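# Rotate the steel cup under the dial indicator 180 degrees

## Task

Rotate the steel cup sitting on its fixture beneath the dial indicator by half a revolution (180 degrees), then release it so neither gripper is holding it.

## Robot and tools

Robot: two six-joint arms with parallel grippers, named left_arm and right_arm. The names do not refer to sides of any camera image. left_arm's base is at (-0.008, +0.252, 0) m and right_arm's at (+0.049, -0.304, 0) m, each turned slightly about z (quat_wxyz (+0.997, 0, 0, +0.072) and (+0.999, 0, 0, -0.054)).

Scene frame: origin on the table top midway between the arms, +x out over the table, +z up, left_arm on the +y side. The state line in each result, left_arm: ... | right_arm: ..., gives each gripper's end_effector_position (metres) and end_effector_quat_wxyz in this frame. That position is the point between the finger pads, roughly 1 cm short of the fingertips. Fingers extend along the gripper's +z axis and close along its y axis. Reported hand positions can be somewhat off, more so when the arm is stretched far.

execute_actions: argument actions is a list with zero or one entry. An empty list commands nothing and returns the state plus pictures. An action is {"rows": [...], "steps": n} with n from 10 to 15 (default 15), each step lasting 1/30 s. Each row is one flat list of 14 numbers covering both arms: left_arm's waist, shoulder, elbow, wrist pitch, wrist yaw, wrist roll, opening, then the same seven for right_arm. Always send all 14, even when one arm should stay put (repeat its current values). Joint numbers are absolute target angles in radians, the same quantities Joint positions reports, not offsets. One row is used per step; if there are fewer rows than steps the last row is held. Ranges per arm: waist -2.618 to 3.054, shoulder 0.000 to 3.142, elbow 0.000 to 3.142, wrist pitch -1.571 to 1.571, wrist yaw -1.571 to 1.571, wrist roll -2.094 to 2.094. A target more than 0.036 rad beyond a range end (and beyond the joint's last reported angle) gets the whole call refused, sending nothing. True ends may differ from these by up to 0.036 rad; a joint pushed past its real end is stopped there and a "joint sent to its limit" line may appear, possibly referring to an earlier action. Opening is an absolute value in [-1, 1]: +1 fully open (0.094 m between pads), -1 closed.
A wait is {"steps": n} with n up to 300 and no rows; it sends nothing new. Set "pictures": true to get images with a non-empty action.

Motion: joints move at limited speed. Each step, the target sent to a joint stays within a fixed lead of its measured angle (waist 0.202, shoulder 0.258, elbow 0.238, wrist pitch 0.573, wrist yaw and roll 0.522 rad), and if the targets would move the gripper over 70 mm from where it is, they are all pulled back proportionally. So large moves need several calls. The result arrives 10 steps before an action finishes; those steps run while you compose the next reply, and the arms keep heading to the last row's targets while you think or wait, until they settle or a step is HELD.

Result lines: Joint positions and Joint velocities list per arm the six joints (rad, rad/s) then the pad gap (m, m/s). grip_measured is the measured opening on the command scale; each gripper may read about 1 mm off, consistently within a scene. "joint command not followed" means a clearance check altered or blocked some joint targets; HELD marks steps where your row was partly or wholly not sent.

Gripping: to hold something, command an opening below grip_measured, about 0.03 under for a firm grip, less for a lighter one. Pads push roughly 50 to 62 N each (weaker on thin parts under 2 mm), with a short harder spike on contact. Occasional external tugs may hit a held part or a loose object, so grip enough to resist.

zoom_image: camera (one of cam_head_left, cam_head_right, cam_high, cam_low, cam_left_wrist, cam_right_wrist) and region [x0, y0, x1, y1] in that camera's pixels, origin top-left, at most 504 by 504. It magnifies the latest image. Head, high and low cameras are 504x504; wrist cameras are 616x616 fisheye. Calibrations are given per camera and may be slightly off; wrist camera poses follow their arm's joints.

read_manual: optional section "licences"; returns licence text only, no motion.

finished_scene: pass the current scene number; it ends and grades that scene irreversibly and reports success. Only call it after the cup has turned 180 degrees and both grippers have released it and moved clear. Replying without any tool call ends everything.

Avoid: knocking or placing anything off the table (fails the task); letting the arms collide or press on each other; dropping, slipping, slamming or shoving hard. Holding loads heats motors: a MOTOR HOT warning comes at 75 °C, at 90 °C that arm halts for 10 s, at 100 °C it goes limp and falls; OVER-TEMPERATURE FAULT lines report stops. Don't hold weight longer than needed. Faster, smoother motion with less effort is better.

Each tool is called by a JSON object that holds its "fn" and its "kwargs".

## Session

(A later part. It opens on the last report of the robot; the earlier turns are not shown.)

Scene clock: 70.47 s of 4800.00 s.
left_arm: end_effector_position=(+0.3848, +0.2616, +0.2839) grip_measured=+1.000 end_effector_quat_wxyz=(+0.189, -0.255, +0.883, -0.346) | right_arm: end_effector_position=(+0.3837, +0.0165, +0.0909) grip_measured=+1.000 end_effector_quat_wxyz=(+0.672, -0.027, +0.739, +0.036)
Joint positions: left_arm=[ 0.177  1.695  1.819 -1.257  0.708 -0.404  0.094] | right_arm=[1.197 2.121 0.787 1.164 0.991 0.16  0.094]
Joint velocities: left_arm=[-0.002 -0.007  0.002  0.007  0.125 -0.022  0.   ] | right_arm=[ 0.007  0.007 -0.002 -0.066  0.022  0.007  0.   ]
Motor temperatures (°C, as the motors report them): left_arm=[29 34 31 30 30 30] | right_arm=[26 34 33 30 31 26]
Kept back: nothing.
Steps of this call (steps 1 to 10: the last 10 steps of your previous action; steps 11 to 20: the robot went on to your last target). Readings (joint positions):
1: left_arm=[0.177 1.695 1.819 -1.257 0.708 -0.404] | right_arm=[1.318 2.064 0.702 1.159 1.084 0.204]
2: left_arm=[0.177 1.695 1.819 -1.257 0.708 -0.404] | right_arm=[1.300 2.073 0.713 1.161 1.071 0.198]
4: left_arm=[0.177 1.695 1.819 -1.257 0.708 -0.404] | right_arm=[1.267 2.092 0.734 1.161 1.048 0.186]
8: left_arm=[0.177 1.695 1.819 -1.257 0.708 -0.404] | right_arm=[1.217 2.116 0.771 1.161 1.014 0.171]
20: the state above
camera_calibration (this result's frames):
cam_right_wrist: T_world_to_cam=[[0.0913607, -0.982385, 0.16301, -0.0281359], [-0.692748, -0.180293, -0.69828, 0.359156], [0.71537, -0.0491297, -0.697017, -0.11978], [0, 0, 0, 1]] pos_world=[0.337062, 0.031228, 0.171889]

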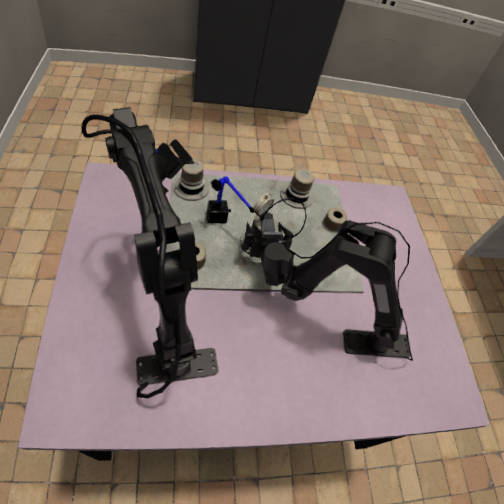

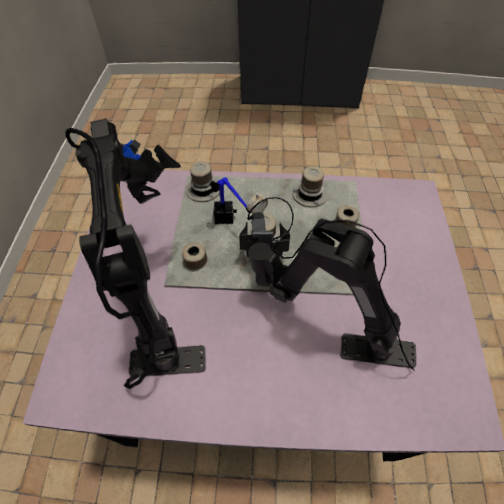

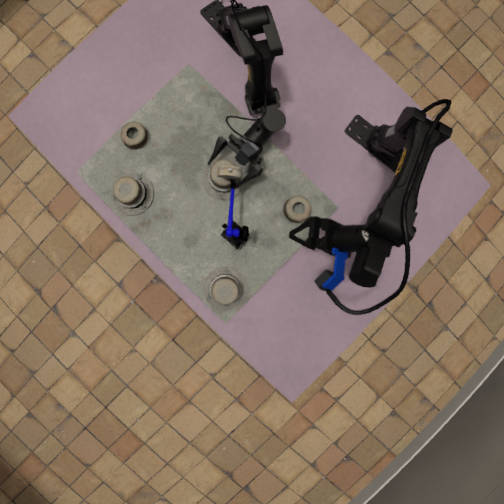

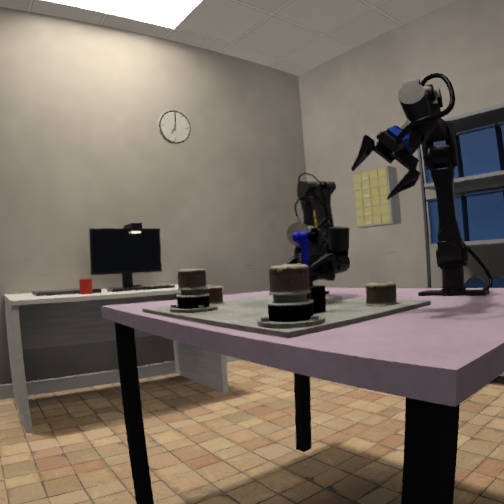

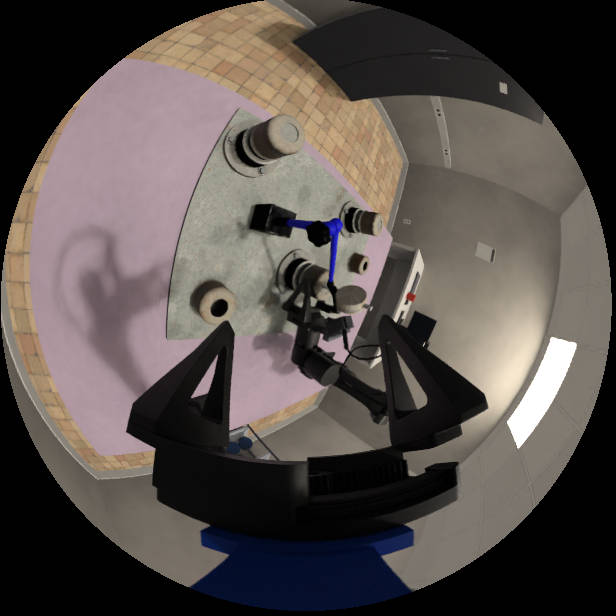

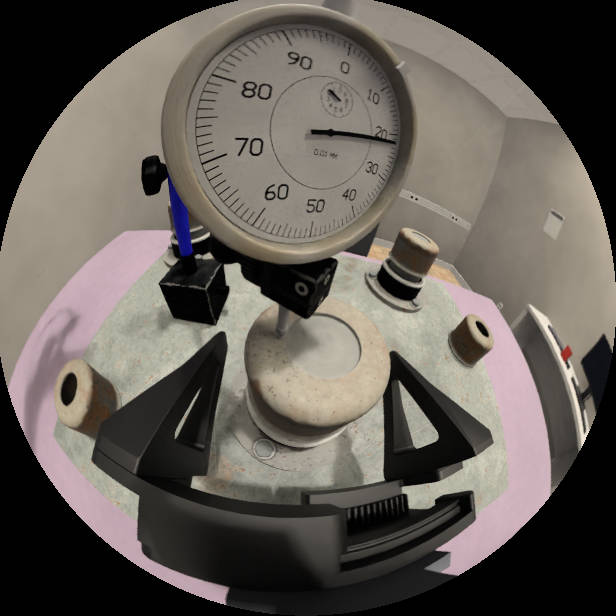

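{"fn": "execute_actions", "kwargs": {"actions": [{"rows": [[0.177,1.695,1.819,-1.257,0.708,-0.404,1, 1.190,2.147,0.808,1.176,0.983,0.154,1],[0.177,1.695,1.819,-1.257,0.708,-0.404,1, 1.189,2.151,0.809,1.176,0.983,0.154,0.95],[0.177,1.695,1.819,-1.257,0.708,-0.404,1, 1.188,2.155,0.810,1.176,0.983,0.154,0.9],[0.177,1.695,1.819,-1.257,0.708,-0.404,1, 1.188,2.159,0.810,1.176,0.983,0.154,0.85],[0.177,1.695,1.819,-1.257,0.708,-0.404,1, 1.188,2.163,0.810,1.176,0.983,0.154,0.8],[0.177,1.695,1.819,-1.257,0.708,-0.404,1, 1.188,2.166,0.810,1.176,0.983,0.154,0.75],[0.177,1.695,1.819,-1.257,0.708,-0.404,1, 1.188,2.168,0.810,1.176,0.983,0.154,0.7],[0.177,1.695,1.819,-1.257,0.708,-0.404,1, 1.188,2.169,0.810,1.176,0.983,0.154,0.66],[0.177,1.695,1.819,-1.257,0.708,-0.404,1, 1.188,2.169,0.810,1.176,0.983,0.154,0.63],[0.177,1.695,1.819,-1.257,0.708,-0.404,1, 1.188,2.169,0.810,1.176,0.983,0.154,0.6],[0.177,1.695,1.819,-1.257,0.708,-0.404,1, 1.188,2.169,0.810,1.176,0.983,0.154,0.58],[0.177,1.695,1.819,-1.257,0.708,-0.404,1, 1.188,2.169,0.810,1.176,0.983,0.154,0.56]], "steps": 12}]}}

{"fn": "execute_actions", "kwargs": {"actions": [{"rows": [[0.177,1.695,1.819,-1.257,0.708,-0.404,1, 1.188,2.169,0.810,1.176,0.983,0.154,0.545],[0.177,1.695,1.819,-1.257,0.708,-0.404,1, 1.188,2.169,0.810,1.176,0.983,0.154,0.53],[0.177,1.695,1.819,-1.257,0.708,-0.404,1, 1.188,2.169,0.810,1.176,0.983,0.154,0.515],[0.177,1.695,1.819,-1.257,0.708,-0.404,1, 1.188,2.169,0.810,1.176,0.983,0.154,0.50],[0.177,1.695,1.819,-1.257,0.708,-0.404,1, 1.188,2.169,0.810,1.176,0.983,0.154,0.485],[0.177,1.695,1.819,-1.257,0.708,-0.404,1, 1.188,2.169,0.810,1.176,0.983,0.154,0.47],[0.177,1.695,1.819,-1.257,0.708,-0.404,1, 1.188,2.169,0.810,1.176,0.983,0.154,0.455],[0.177,1.695,1.819,-1.257,0.708,-0.404,1, 1.188,2.169,0.810,1.176,0.983,0.154,0.44],[0.177,1.695,1.819,-1.257,0.708,-0.404,1, 1.188,2.169,0.810,1.176,0.983,0.154,0.425],[0.177,1.695,1.819,-1.257,0.708,-0.404,1, 1.188,2.169,0.810,1.176,0.983,0.154,0.41]], "steps": 10}]}}

{"fn": "execute_actions", "kwargs": {"actions": [{"steps": 16}], "pictures": true}}

Scene clock: 77.97 s of 4800.00 s.
left_arm: end_effector_position=(+0.3848, +0.2616, +0.2839) grip_measured=+1.000 end_effector_quat_wxyz=(+0.189, -0.255, +0.883, -0.346) | right_arm: end_effector_position=(+0.3837, +0.0168, +0.0909) grip_measured=+0.976 end_effector_quat_wxyz=(+0.672, -0.028, +0.739, +0.036)
Joint positions: left_arm=[ 0.177  1.695  1.819 -1.257  0.708 -0.404  0.094] | right_arm=[1.197 2.121 0.787 1.164 0.99  0.159 0.093]
Joint velocities: left_arm=[ 0.002 -0.017 -0.012  0.022 -0.007 -0.037  0.   ] | right_arm=[ 0.002 -0.002 -0.012  0.007 -0.007  0.037 -0.048]
Motor temperatures (°C, as the motors report them): left_arm=[29 35 31 30 30 30] | right_arm=[26 34 33 31 31 26]
Steps of this call (steps 1 to 15: the robot went on to your last target; steps 16 to 90: nothing new was sent; then 4.43 s passed at rest; steps 91 to 92: the first 2 steps of this action). Readings (joint positions):
91: left_arm=[0.177 1.695 1.819 -1.257 0.708 -0.404] | right_arm=[1.197 2.121 0.787 1.164 0.990 0.159]
92: the state above

Scene clock: 78.30 s of 4800.00 s.
left_arm: end_effector_position=(+0.3848, +0.2616, +0.2839) grip_measured=+1.000 end_effector_quat_wxyz=(+0.189, -0.255, +0.883, -0.346) | right_arm: end_effector_position=(+0.3833, +0.0162, +0.0788) grip_measured=+0.572 end_effector_quat_wxyz=(+0.668, -0.036, +0.743, +0.028)
Joint positions: left_arm=[ 0.177  1.695  1.819 -1.257  0.708 -0.404  0.094] | right_arm=[1.197 2.152 0.787 1.169 0.989 0.159 0.074]
Joint velocities: left_arm=[-0.007  0.002 -0.012  0.066  0.007  0.007  0.   ] | right_arm=[-0.002 -0.022 -0.017 -0.037  0.022 -0.007 -0.019]
Motor temperatures (°C, as the motors report them): left_arm=[29 35 31 30 30 30] | right_arm=[26 34 33 31 31 26]
Kept back: the last 10 steps of this action.
Steps of this call (steps 1 to 10: the last 10 steps of your previous action). Readings (joint positions):
1: left_arm=[0.177 1.695 1.819 -1.257 0.708 -0.404] | right_arm=[1.197 2.123 0.787 1.165 0.990 0.159]
2: left_arm=[0.177 1.695 1.819 -1.257 0.708 -0.404] | right_arm=[1.197 2.125 0.787 1.167 0.989 0.159]
4: left_arm=[0.177 1.695 1.819 -1.257 0.708 -0.404] | right_arm=[1.197 2.134 0.787 1.169 0.989 0.159]
8: left_arm=[0.177 1.695 1.819 -1.257 0.708 -0.404] | right_arm=[1.197 2.151 0.787 1.169 0.989 0.159]
10: the state above

Scene clock: 78.83 s of 4800.00 s.
left_arm: end_effector_position=(+0.3848, +0.2616, +0.2839) grip_measured=+1.000 end_effector_quat_wxyz=(+0.189, -0.255, +0.883, -0.346) | right_arm: end_effector_position=(+0.3835, +0.0154, +0.0789) grip_measured=+0.476 end_effector_quat_wxyz=(+0.668, -0.035, +0.743, +0.026)
Joint positions: left_arm=[ 0.177  1.695  1.819 -1.257  0.708 -0.404  0.094] | right_arm=[1.196 2.152 0.787 1.169 0.992 0.158 0.069]
Joint velocities: left_arm=[-0.002  0.002 -0.002  0.007 -0.007  0.007  0.   ] | right_arm=[-0.017  0.007 -0.002 -0.051  0.066 -0.007 -0.   ]
Motor temperatures (°C, as the motors report them): left_arm=[29 35 31 30 30 30] | right_arm=[26 34 33 31 31 26]
Kept back: nothing.
Steps of this call (steps 1 to 10: the last 10 steps of your previous action; steps 11 to 15: the robot went on to your last target; step 16: nothing new was sent). Readings (joint positions):
1: left_arm=[0.177 1.695 1.819 -1.257 0.708 -0.404] | right_arm=[1.197 2.152 0.787 1.169 0.989 0.159]
2: left_arm=[0.177 1.695 1.819 -1.257 0.708 -0.404] | right_arm=[1.197 2.152 0.787 1.169 0.990 0.159]
4: left_arm=[0.177 1.695 1.819 -1.257 0.708 -0.404] | right_arm=[1.197 2.152 0.787 1.169 0.992 0.159]
8: left_arm=[0.177 1.695 1.819 -1.257 0.708 -0.404] | right_arm=[1.196 2.152 0.787 1.169 0.992 0.158]
16: the state above
All arms were judged still, so your last target was given up. Only a new action makes them travel on or press farther. Fingers that are still opening or closing keep moving.
camera_calibration (this result's frames):
cam_right_wrist: T_world_to_cam=[[0.0921133, -0.978145, 0.186408, -0.0294396], [-0.701086, -0.196646, -0.685426, 0.352756], [0.707102, -0.0675512, -0.703877, -0.124074], [0, 0, 0, 1]] pos_world=[0.337757, 0.0321905, 0.159943]

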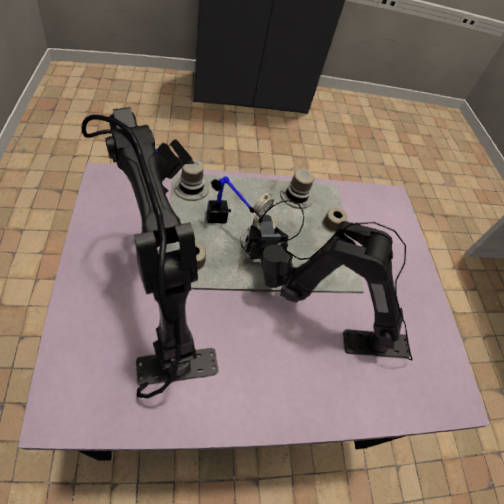

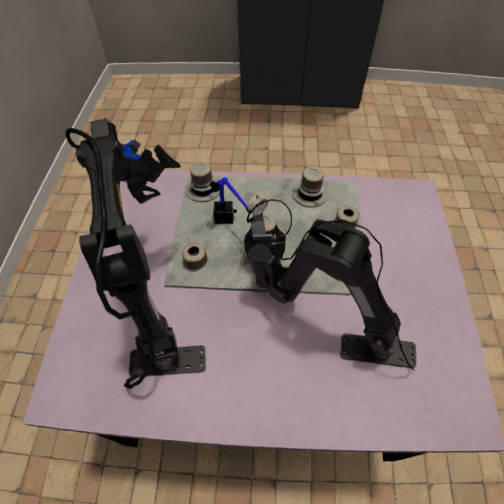

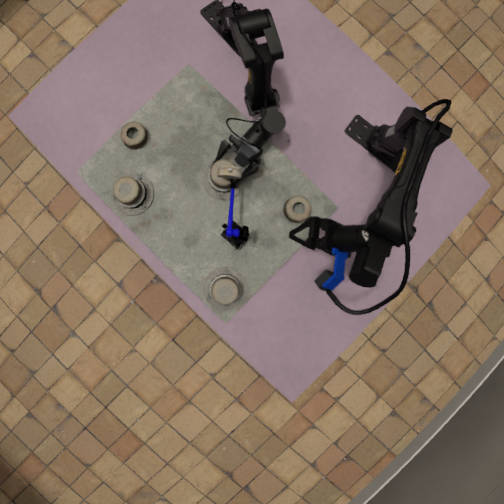

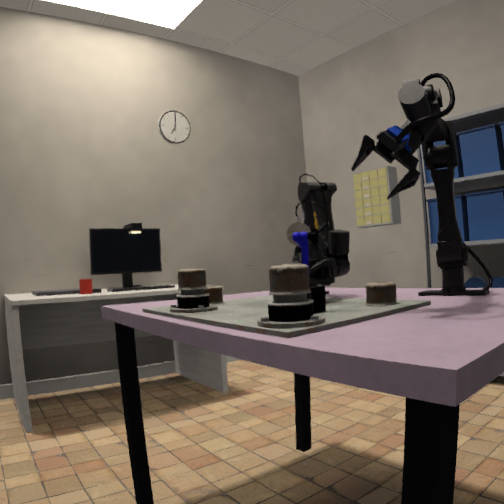

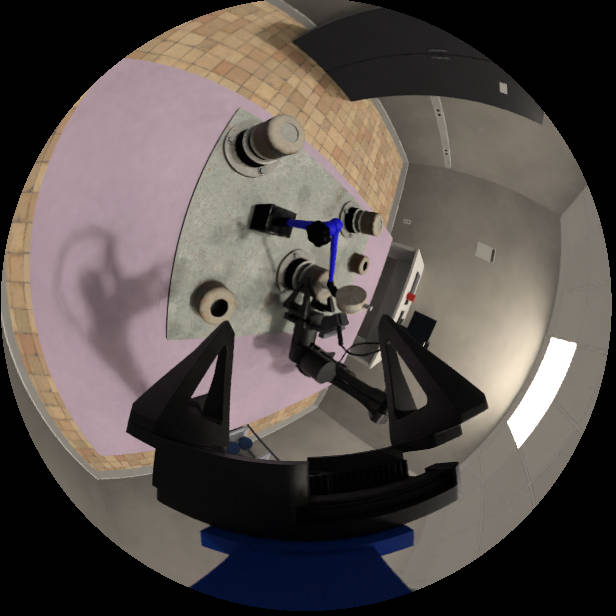

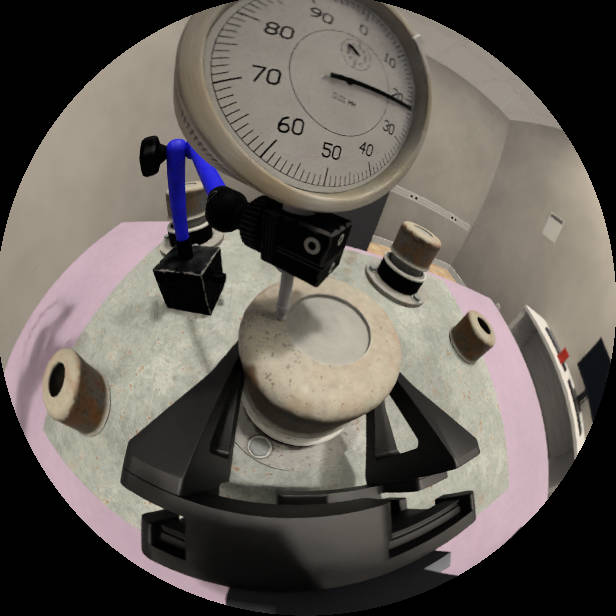

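{"fn": "zoom_image", "kwargs": {"camera": "cam_right_wrist", "region": [210, 250, 430, 470]}}

{"fn": "zoom_image", "kwargs": {"camera": "cam_high", "region": [190, 130, 280, 220]}}

Region (210, 250, 430, 470) of cam_right_wrist's 616x616 image, scaled by 2.291, with more detail than that image has.

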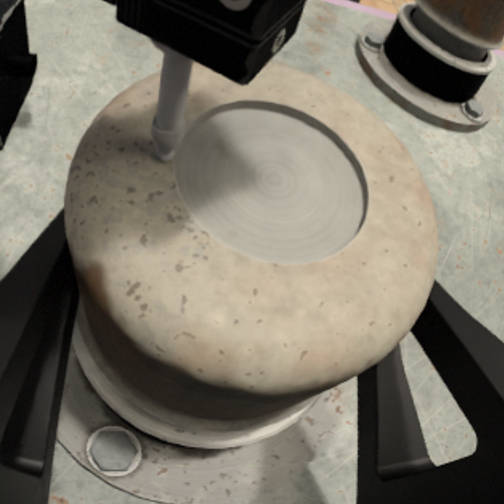

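Region (190, 130, 280, 220) of cam_high's 504x504 image, scaled by 5.600, with more detail than that image has.

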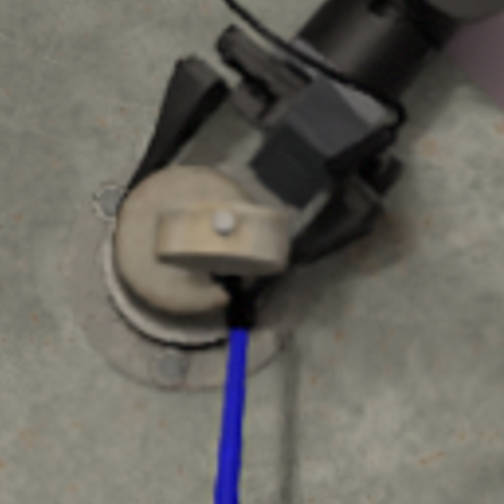

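{"fn": "execute_actions", "kwargs": {"actions": [{"rows": [[0.177,1.695,1.819,-1.257,0.708,-0.404,1, 1.189,2.158,0.800,1.189,0.985,0.155,0.44],[0.177,1.695,1.819,-1.257,0.708,-0.404,1, 1.189,2.146,0.790,1.193,0.981,0.154,0.44],[0.177,1.695,1.819,-1.257,0.708,-0.404,1, 1.189,2.135,0.780,1.199,0.973,0.151,0.44],[0.177,1.695,1.819,-1.257,0.708,-0.404,1, 1.188,2.135,0.778,1.207,0.961,0.148,0.44],[0.177,1.695,1.819,-1.257,0.708,-0.404,1, 1.186,2.134,0.774,1.218,0.946,0.144,0.44],[0.177,1.695,1.819,-1.257,0.708,-0.404,1, 1.183,2.132,0.769,1.230,0.927,0.139,0.44],[0.177,1.695,1.819,-1.257,0.708,-0.404,1, 1.179,2.130,0.762,1.244,0.904,0.133,0.44],[0.177,1.695,1.819,-1.257,0.708,-0.404,1, 1.174,2.127,0.753,1.261,0.877,0.126,0.44],[0.177,1.695,1.819,-1.257,0.708,-0.404,1, 1.168,2.124,0.742,1.280,0.846,0.118,0.44],[0.177,1.695,1.819,-1.257,0.708,-0.404,1, 1.161,2.121,0.729,1.298,0.811,0.109,0.44],[0.177,1.695,1.819,-1.257,0.708,-0.404,1, 1.153,2.117,0.715,1.315,0.776,0.099,0.44],[0.177,1.695,1.819,-1.257,0.708,-0.404,1, 1.144,2.112,0.699,1.327,0.740,0.091,0.44],[0.177,1.695,1.819,-1.257,0.708,-0.404,1, 1.135,2.107,0.683,1.340,0.702,0.085,0.44],[0.177,1.695,1.819,-1.257,0.708,-0.404,1, 1.125,2.103,0.668,1.352,0.664,0.079,0.44],[0.177,1.695,1.819,-1.257,0.708,-0.404,1, 1.113,2.100,0.656,1.364,0.626,0.072,0.44]], "steps": 15}]}}

{"fn": "execute_actions", "kwargs": {"actions": [{"rows": [[0.177,1.695,1.819,-1.257,0.708,-0.404,1, 1.101,2.096,0.644,1.377,0.588,0.066,0.44],[0.177,1.695,1.819,-1.257,0.708,-0.404,1, 1.088,2.093,0.631,1.389,0.550,0.060,0.44],[0.177,1.695,1.819,-1.257,0.708,-0.404,1, 1.076,2.089,0.619,1.398,0.512,0.054,0.44],[0.177,1.695,1.819,-1.257,0.708,-0.404,1, 1.064,2.086,0.607,1.405,0.472,0.048,0.44],[0.177,1.695,1.819,-1.257,0.708,-0.404,1, 1.052,2.082,0.595,1.412,0.432,0.043,0.44],[0.177,1.695,1.819,-1.257,0.708,-0.404,1, 1.038,2.080,0.586,1.420,0.391,0.038,0.44],[0.177,1.695,1.819,-1.257,0.708,-0.404,1, 1.023,2.078,0.579,1.427,0.350,0.033,0.44],[0.177,1.695,1.819,-1.257,0.708,-0.404,1, 1.008,2.076,0.572,1.434,0.309,0.028,0.44],[0.177,1.695,1.819,-1.257,0.708,-0.404,1, 0.994,2.074,0.564,1.441,0.269,0.023,0.44],[0.177,1.695,1.819,-1.257,0.708,-0.404,1, 0.979,2.072,0.557,1.445,0.228,0.018,0.44],[0.177,1.695,1.819,-1.257,0.708,-0.404,1, 0.964,2.070,0.550,1.448,0.186,0.014,0.44],[0.177,1.695,1.819,-1.257,0.708,-0.404,1, 0.949,2.068,0.542,1.451,0.144,0.009,0.44],[0.177,1.695,1.819,-1.257,0.708,-0.404,1, 0.933,2.067,0.539,1.453,0.102,0.005,0.44],[0.177,1.695,1.819,-1.257,0.708,-0.404,1, 0.917,2.066,0.535,1.454,0.060,0.000,0.44],[0.177,1.695,1.819,-1.257,0.708,-0.404,1, 0.901,2.066,0.532,1.450,0.017,-0.004,0.44]], "steps": 15}]}}

{"fn": "execute_actions", "kwargs": {"actions": [{"rows": [[0.177,1.695,1.819,-1.257,0.708,-0.404,1, 0.884,2.065,0.530,1.443,-0.025,-0.009,0.44],[0.177,1.695,1.819,-1.257,0.708,-0.404,1, 0.868,2.065,0.529,1.436,-0.067,-0.013,0.44],[0.177,1.695,1.819,-1.257,0.708,-0.404,1, 0.852,2.070,0.533,1.429,-0.109,-0.018,0.44],[0.177,1.695,1.819,-1.257,0.708,-0.404,1, 0.836,2.079,0.540,1.422,-0.151,-0.023,0.44],[0.177,1.695,1.819,-1.257,0.708,-0.404,1, 0.820,2.087,0.547,1.417,-0.192,-0.027,0.44],[0.177,1.695,1.819,-1.257,0.708,-0.404,1, 0.804,2.095,0.554,1.412,-0.234,-0.032,0.44],[0.177,1.695,1.819,-1.257,0.708,-0.404,1, 0.788,2.103,0.561,1.408,-0.276,-0.036,0.44],[0.177,1.695,1.819,-1.257,0.708,-0.404,1, 0.772,2.104,0.566,1.400,-0.318,-0.041,0.44],[0.177,1.695,1.819,-1.257,0.708,-0.404,1, 0.756,2.106,0.571,1.391,-0.359,-0.046,0.44],[0.177,1.695,1.819,-1.257,0.708,-0.404,1, 0.741,2.107,0.576,1.383,-0.399,-0.051,0.44],[0.177,1.695,1.819,-1.257,0.708,-0.404,1, 0.726,2.109,0.583,1.374,-0.439,-0.056,0.44],[0.177,1.695,1.819,-1.257,0.708,-0.404,1, 0.712,2.112,0.592,1.365,-0.478,-0.062,0.44],[0.177,1.695,1.819,-1.257,0.708,-0.404,1, 0.698,2.114,0.601,1.357,-0.518,-0.067,0.44],[0.177,1.695,1.819,-1.257,0.708,-0.404,1, 0.684,2.116,0.610,1.348,-0.558,-0.072,0.44],[0.177,1.695,1.819,-1.257,0.708,-0.404,1, 0.670,2.119,0.618,1.334,-0.598,-0.078,0.44]], "steps": 15}]}}

{"fn": "execute_actions", "kwargs": {"actions": [{"rows": [[0.177,1.695,1.819,-1.257,0.708,-0.404,1, 0.656,2.121,0.627,1.320,-0.635,-0.085,0.44],[0.177,1.695,1.819,-1.257,0.708,-0.404,1, 0.642,2.124,0.636,1.305,-0.672,-0.092,0.44],[0.177,1.695,1.819,-1.257,0.708,-0.404,1, 0.630,2.128,0.649,1.291,-0.709,-0.098,0.44],[0.177,1.695,1.819,-1.257,0.708,-0.404,1, 0.619,2.131,0.663,1.277,-0.746,-0.105,0.44],[0.177,1.695,1.819,-1.257,0.708,-0.404,1, 0.608,2.135,0.676,1.263,-0.783,-0.112,0.44],[0.177,1.695,1.819,-1.257,0.708,-0.404,1, 0.597,2.139,0.689,1.246,-0.820,-0.119,0.44],[0.177,1.695,1.819,-1.257,0.708,-0.404,1, 0.586,2.143,0.703,1.225,-0.856,-0.127,0.44],[0.177,1.695,1.819,-1.257,0.708,-0.404,1, 0.574,2.146,0.716,1.204,-0.890,-0.138,0.44],[0.177,1.695,1.819,-1.257,0.708,-0.404,1, 0.564,2.151,0.731,1.183,-0.924,-0.149,0.44],[0.177,1.695,1.819,-1.257,0.708,-0.404,1, 0.556,2.155,0.748,1.161,-0.957,-0.160,0.44],[0.177,1.695,1.819,-1.257,0.708,-0.404,1, 0.548,2.160,0.765,1.140,-0.991,-0.171,0.44],[0.177,1.695,1.819,-1.257,0.708,-0.404,1, 0.540,2.165,0.782,1.119,-1.025,-0.182,0.44],[0.177,1.695,1.819,-1.257,0.708,-0.404,1, 0.532,2.170,0.800,1.091,-1.058,-0.192,0.44],[0.177,1.695,1.819,-1.257,0.708,-0.404,1, 0.524,2.175,0.817,1.061,-1.090,-0.208,0.44],[0.177,1.695,1.819,-1.257,0.708,-0.404,1, 0.516,2.180,0.834,1.030,-1.121,-0.225,0.44]], "steps": 15}]}}

{"fn": "execute_actions", "kwargs": {"actions": [{"rows": [[0.177,1.695,1.819,-1.257,0.708,-0.404,1, 0.510,2.185,0.853,1.000,-1.152,-0.242,0.44],[0.177,1.695,1.819,-1.257,0.708,-0.404,1, 0.504,2.190,0.874,0.967,-1.179,-0.259,0.44],[0.177,1.695,1.819,-1.257,0.708,-0.404,1, 0.498,2.195,0.894,0.939,-1.202,-0.280,0.44],[0.177,1.695,1.819,-1.257,0.708,-0.404,1, 0.493,2.199,0.912,0.915,-1.221,-0.297,0.44],[0.177,1.695,1.819,-1.257,0.708,-0.404,1, 0.490,2.203,0.930,0.896,-1.237,-0.312,0.44],[0.177,1.695,1.819,-1.257,0.708,-0.404,1, 0.487,2.206,0.945,0.882,-1.250,-0.324,0.44],[0.177,1.695,1.819,-1.257,0.708,-0.404,1, 0.485,2.209,0.958,0.873,-1.260,-0.332,0.44],[0.177,1.695,1.819,-1.257,0.708,-0.404,1, 0.483,2.211,0.968,0.868,-1.266,-0.338,0.44],[0.177,1.695,1.819,-1.257,0.708,-0.404,1, 0.481,2.212,0.975,0.868,-1.270,-0.341,0.44],[0.177,1.695,1.819,-1.257,0.708,-0.404,1, 0.480,2.213,0.980,0.868,-1.270,-0.341,0.44],[0.177,1.695,1.819,-1.257,0.708,-0.404,1, 0.480,2.214,0.983,0.868,-1.270,-0.341,0.44]], "steps": 11}]}}

{"fn": "execute_actions", "kwargs": {"actions": [{"steps": 18}], "pictures": true}}

Scene clock: 99.07 s of 4800.00 s.
left_arm: end_effector_position=(+0.3848, +0.2616, +0.2839) grip_measured=+1.000 end_effector_quat_wxyz=(+0.189, -0.255, +0.883, -0.346) | right_arm: end_effector_position=(+0.3835, +0.0156, +0.0790) grip_measured=+0.476 end_effector_quat_wxyz=(+0.668, -0.036, +0.743, +0.027)
Joint positions: left_arm=[ 0.177  1.695  1.819 -1.257  0.708 -0.404  0.094] | right_arm=[1.196 2.152 0.786 1.171 0.99  0.156 0.069]
Joint velocities: left_arm=[-0.007 -0.012  0.017 -0.007 -0.095  0.007  0.   ] | right_arm=[-0.017 -0.017 -0.076  0.125 -0.095 -0.125 -0.001]
Motor temperatures (°C, as the motors report them): left_arm=[29 35 31 30 30 30] | right_arm=[26 35 34 32 31 26]
Steps of this call (steps 1 to 90: nothing new was sent; then 17.07 s passed at rest; steps 91 to 95: the first 5 steps of this action). Readings (joint positions):
91: left_arm=[0.177 1.695 1.819 -1.257 0.708 -0.404] | right_arm=[1.196 2.152 0.787 1.169 0.992 0.158]
92: left_arm=[0.177 1.695 1.819 -1.257 0.708 -0.404] | right_arm=[1.196 2.152 0.787 1.169 0.992 0.158]
94: left_arm=[0.177 1.695 1.819 -1.257 0.708 -0.404] | right_arm=[1.196 2.152 0.787 1.170 0.992 0.157]
95: the state above

Scene clock: 99.57 s of 4800.00 s.
left_arm: end_effector_position=(+0.3848, +0.2616, +0.2839) grip_measured=+1.000 end_effector_quat_wxyz=(+0.189, -0.255, +0.883, -0.346) | right_arm: end_effector_position=(+0.3827, +0.0150, +0.0788) grip_measured=+0.476 end_effector_quat_wxyz=(+0.659, -0.139, +0.729, +0.121)
Joint positions: left_arm=[ 0.177  1.695  1.819 -1.257  0.708 -0.404  0.094] | right_arm=[1.091 2.111 0.623 1.363 0.608 0.065 0.069]
Joint velocities: left_arm=[ 0.012  0.017 -0.017  0.022 -0.037 -0.022  0.   ] | right_arm=[-0.349 -0.129 -0.359  0.33  -1.136 -0.11  -0.   ]
Motor temperatures (°C, as the motors report them): left_arm=[29 35 31 30 30 30] | right_arm=[26 35 34 32 31 26]
Steps of this call (steps 1 to 10: the last 10 steps of your previous action; steps 11 to 15: the first 5 steps of this action). Readings (joint positions):
11: left_arm=[0.177 1.695 1.819 -1.257 0.708 -0.404] | right_arm=[1.135 2.126 0.675 1.311 0.756 0.090]
12: left_arm=[0.177 1.695 1.819 -1.257 0.708 -0.404] | right_arm=[1.125 2.122 0.661 1.325 0.720 0.083]
14: left_arm=[0.177 1.695 1.819 -1.257 0.708 -0.404] | right_arm=[1.102 2.115 0.635 1.351 0.646 0.071]
15: the state above

Scene clock: 100.07 s of 4800.00 s.
left_arm: end_effector_position=(+0.3848, +0.2616, +0.2839) grip_measured=+1.000 end_effector_quat_wxyz=(+0.189, -0.255, +0.883, -0.346) | right_arm: end_effector_position=(+0.3815, +0.0150, +0.0790) grip_measured=+0.476 end_effector_quat_wxyz=(+0.622, -0.281, +0.687, +0.250)
Joint positions: left_arm=[ 0.177  1.695  1.819 -1.257  0.708 -0.404  0.094] | right_arm=[ 0.865  2.085  0.53   1.453 -0.013 -0.007  0.069]
Joint velocities: left_arm=[ 0.012 -0.012  0.007 -0.051 -0.022  0.007  0.   ] | right_arm=[-0.462 -0.007 -0.012 -0.022 -1.238 -0.183  0.001]
Motor temperatures (°C, as the motors report them): left_arm=[29 35 31 30 30 30] | right_arm=[26 35 34 32 31 26]
Steps of this call (steps 1 to 10: the last 10 steps of your previous action; steps 11 to 15: the first 5 steps of this action). Readings (joint positions):
11: left_arm=[0.177 1.695 1.819 -1.257 0.708 -0.404] | right_arm=[0.930 2.087 0.536 1.447 0.158 0.010]
12: left_arm=[0.177 1.695 1.819 -1.257 0.708 -0.404] | right_arm=[0.914 2.086 0.533 1.449 0.115 0.006]
14: left_arm=[0.177 1.695 1.819 -1.257 0.708 -0.404] | right_arm=[0.882 2.085 0.530 1.452 0.030 -0.003]
15: the state above

Scene clock: 100.57 s of 4800.00 s.
left_arm: end_effector_position=(+0.3848, +0.2616, +0.2839) grip_measured=+1.000 end_effector_quat_wxyz=(+0.189, -0.255, +0.883, -0.346) | right_arm: end_effector_position=(+0.3802, +0.0146, +0.0794) grip_measured=+0.476 end_effector_quat_wxyz=(+0.558, -0.413, +0.618, +0.369)
Joint positions: left_arm=[ 0.177  1.695  1.819 -1.257  0.708 -0.404  0.094] | right_arm=[ 0.638  2.103  0.621  1.35  -0.639 -0.083  0.069]
Joint velocities: left_arm=[ 0.007 -0.007 -0.017 -0.037  0.007  0.051  0.   ] | right_arm=[-0.379  0.12   0.359 -0.388 -1.136 -0.183 -0.001]
Motor temperatures (°C, as the motors report them): left_arm=[29 35 31 30 30 30] | right_arm=[26 35 34 32 31 26]
Steps of this call (steps 1 to 10: the last 10 steps of your previous action; steps 11 to 15: the first 5 steps of this action). Readings (joint positions):
11: left_arm=[0.177 1.695 1.819 -1.257 0.708 -0.404] | right_arm=[0.692 2.090 0.579 1.390 -0.479 -0.060]
12: left_arm=[0.177 1.695 1.819 -1.257 0.708 -0.404] | right_arm=[0.677 2.093 0.588 1.382 -0.519 -0.066]
14: left_arm=[0.177 1.695 1.819 -1.257 0.708 -0.404] | right_arm=[0.651 2.100 0.609 1.362 -0.599 -0.077]
15: the state above

Scene clock: 100.93 s of 4800.00 s.
left_arm: end_effector_position=(+0.3848, +0.2616, +0.2839) grip_measured=+1.000 end_effector_quat_wxyz=(+0.189, -0.255, +0.883, -0.346) | right_arm: end_effector_position=(+0.3800, +0.0141, +0.0796) grip_measured=+0.476 end_effector_quat_wxyz=(-0.497, +0.500, -0.550, -0.448)
Joint positions: left_arm=[ 0.177  1.695  1.819 -1.257  0.708 -0.404  0.094] | right_arm=[ 0.529  2.15   0.794  1.146 -1.041 -0.185  0.069]
Joint velocities: left_arm=[-0.017 -0.002  0.007  0.022  0.037 -0.007  0.   ] | right_arm=[-0.193  0.139  0.535 -0.74  -0.916 -0.418 -0.001]
Motor temperatures (°C, as the motors report them): left_arm=[29 35 31 30 30 30] | right_arm=[26 35 34 32 31 26]
Steps of this call (steps 1 to 10: the last 10 steps of your previous action; step 11: the first step of this action). Readings (joint positions):
11: the state above

Scene clock: 101.53 s of 4800.00 s.
left_arm: end_effector_position=(+0.3848, +0.2616, +0.2839) grip_measured=+1.000 end_effector_quat_wxyz=(+0.189, -0.255, +0.883, -0.346) | right_arm: end_effector_position=(+0.3802, +0.0136, +0.0805) grip_measured=+0.476 end_effector_quat_wxyz=(-0.451, +0.551, -0.494, -0.498)
Joint positions: left_arm=[ 0.177  1.695  1.819 -1.257  0.708 -0.404  0.094] | right_arm=[ 0.489  2.194  0.957  0.897 -1.278 -0.332  0.069]
Joint velocities: left_arm=[-0.012 -0.002 -0.022 -0.037 -0.11   0.066  0.   ] | right_arm=[ 0.012 -0.002  0.017 -0.022 -0.007  0.007  0.   ]
Motor temperatures (°C, as the motors report them): left_arm=[29 35 31 30 30 30] | right_arm=[26 35 34 32 31 26]
Kept back: nothing.
Steps of this call (steps 1 to 10: the last 10 steps of your previous action; steps 11 to 18: the robot went on to your last target). Readings (joint positions):
1: left_arm=[0.177 1.695 1.819 -1.257 0.708 -0.404] | right_arm=[0.523 2.155 0.814 1.120 -1.073 -0.199]
2: left_arm=[0.177 1.695 1.819 -1.257 0.708 -0.404] | right_arm=[0.516 2.160 0.834 1.092 -1.105 -0.215]
4: left_arm=[0.177 1.695 1.819 -1.257 0.708 -0.404] | right_arm=[0.506 2.171 0.871 1.037 -1.163 -0.246]
8: left_arm=[0.177 1.695 1.819 -1.257 0.708 -0.404] | right_arm=[0.494 2.187 0.929 0.951 -1.243 -0.298]
18: the state above
camera_calibration (this result's frames):
cam_right_wrist: T_world_to_cam=[[0.977059, 0.106547, 0.184402, -0.382295], [0.206133, -0.690758, -0.693082, 0.01366], [0.0535319, 0.715193, -0.696874, 0.116523], [0, 0, 0, 1]] pos_world=[0.364471, -0.0331686, 0.161166]

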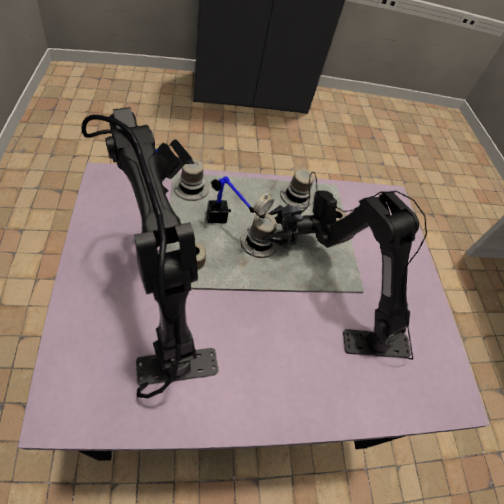

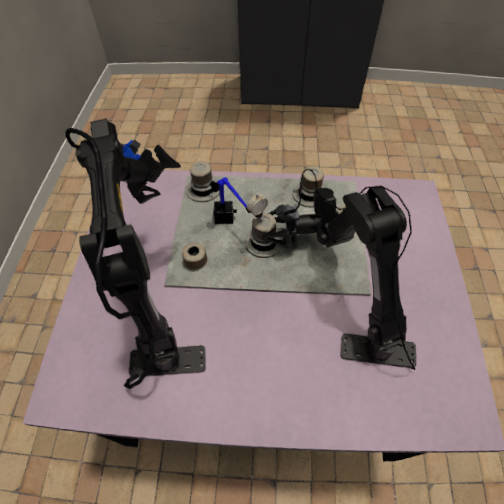

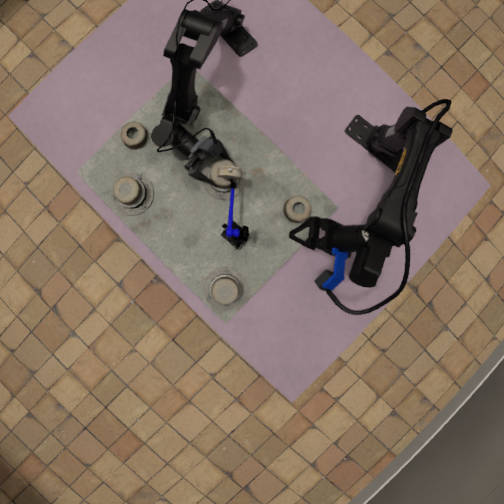

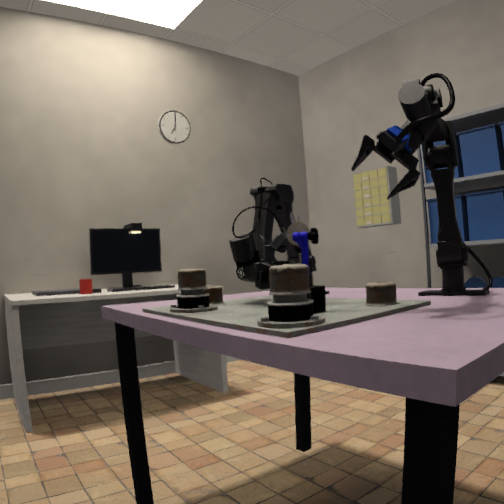

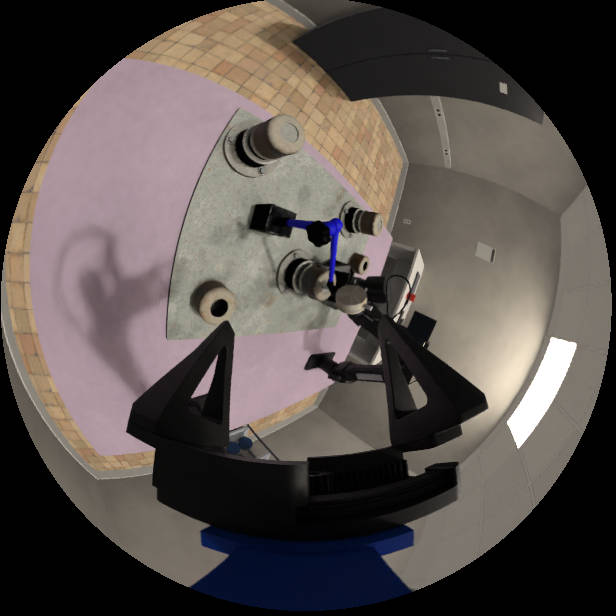

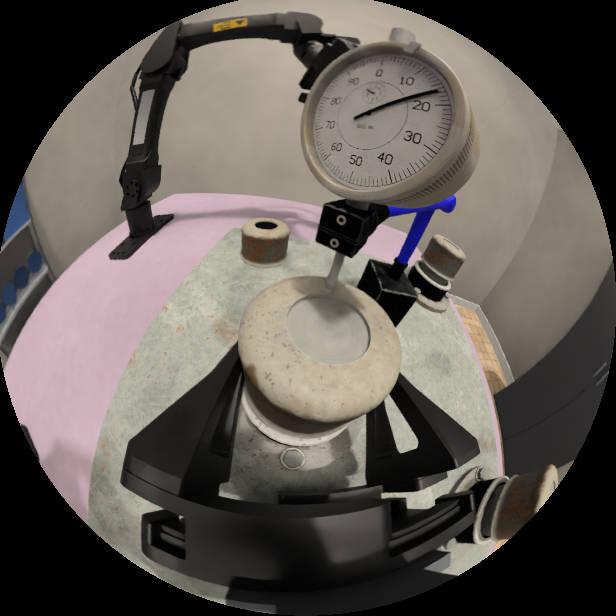

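{"fn": "execute_actions", "kwargs": {"actions": []}}

Scene clock: 103.77 s of 4800.00 s.
left_arm: end_effector_position=(+0.3848, +0.2616, +0.2839) grip_measured=+1.000 end_effector_quat_wxyz=(+0.189, -0.255, +0.883, -0.346) | right_arm: end_effector_position=(+0.3802, +0.0136, +0.0804) grip_measured=+0.476 end_effector_quat_wxyz=(-0.451, +0.551, -0.494, -0.498)
Joint positions: left_arm=[ 0.177  1.695  1.819 -1.257  0.708 -0.404  0.094] | right_arm=[ 0.489  2.194  0.958  0.894 -1.279 -0.334  0.069]
Joint velocities: left_arm=[-0.007  0.022 -0.002 -0.066 -0.051  0.007  0.   ] | right_arm=[-0.022  0.002 -0.012  0.022  0.007 -0.022 -0.001]
Motor temperatures (°C, as the motors report them): left_arm=[29 35 31 30 30 30] | right_arm=[26 35 34 32 31 26]
Kept back: nothing.
Steps of this call (steps 1 to 15: the robot went on to your last target; steps 16 to 67: nothing new was sent). Readings (joint positions):
1: left_arm=[0.177 1.695 1.819 -1.257 0.708 -0.404] | right_arm=[0.489 2.194 0.957 0.896 -1.278 -0.332]
2: left_arm=[0.177 1.695 1.819 -1.257 0.708 -0.404] | right_arm=[0.489 2.194 0.957 0.896 -1.278 -0.333]
4: left_arm=[0.177 1.695 1.819 -1.257 0.708 -0.404] | right_arm=[0.489 2.194 0.958 0.895 -1.279 -0.334]
8: left_arm=[0.177 1.695 1.819 -1.257 0.708 -0.404] | right_arm=[0.489 2.194 0.958 0.894 -1.279 -0.334]
67: the state above
All arms were judged still, so your last target was given up. Only a new action makes them travel on or press farther. Fingers that are still opening or closing keep moving.
camera_calibration (this result's frames):
cam_right_wrist: T_world_to_cam=[[0.976958, 0.10748, 0.184395, -0.382208], [0.206772, -0.690762, -0.692887, 0.0133779], [0.0529017, 0.71505, -0.697069, 0.116718], [0, 0, 0, 1]] pos_world=[0.364461, -0.0331388, 0.161107]

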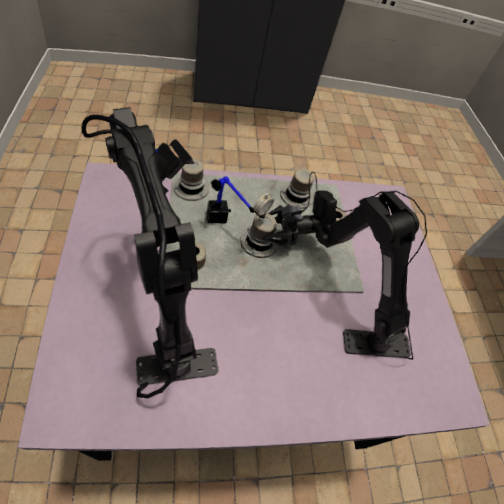

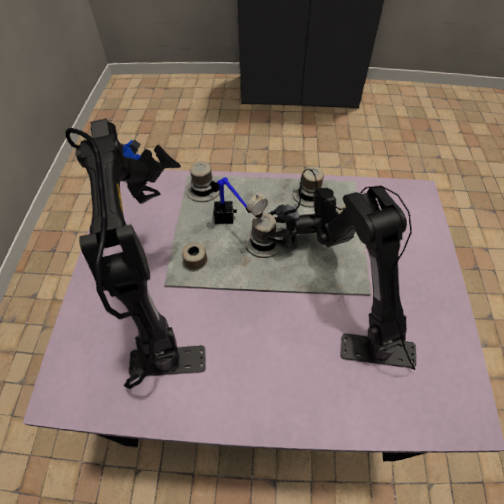

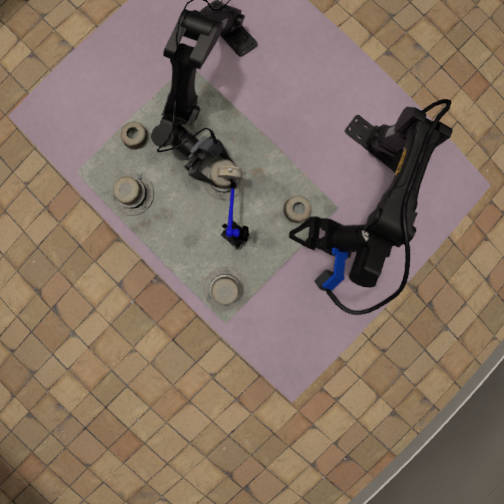

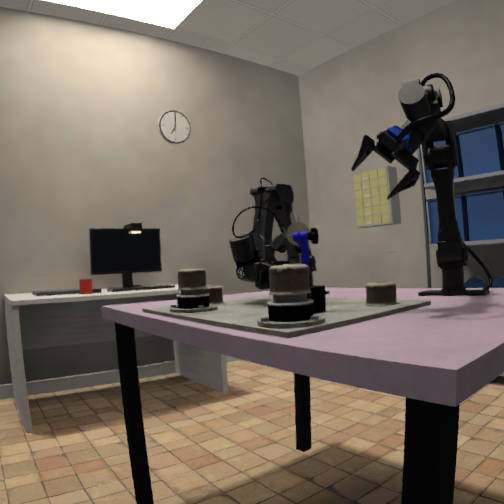

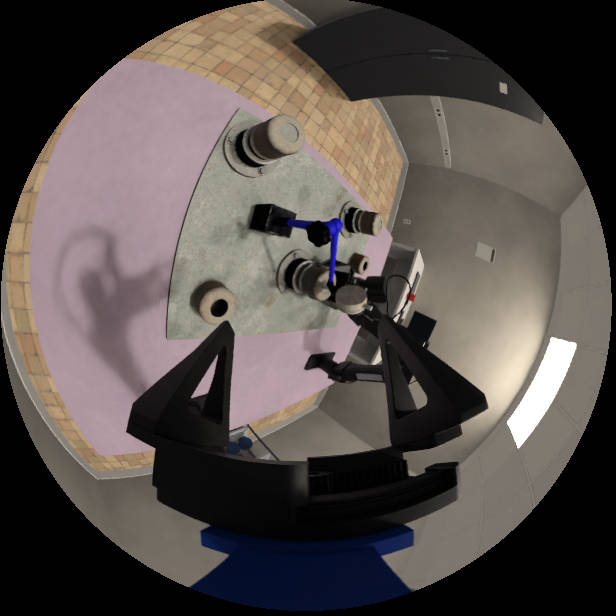

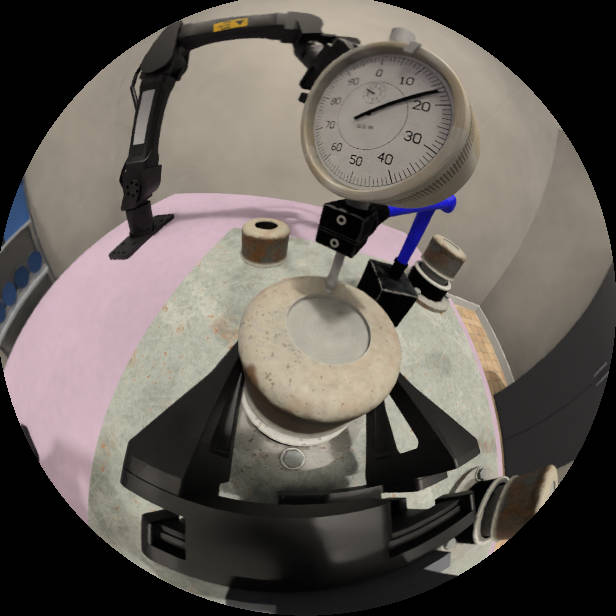

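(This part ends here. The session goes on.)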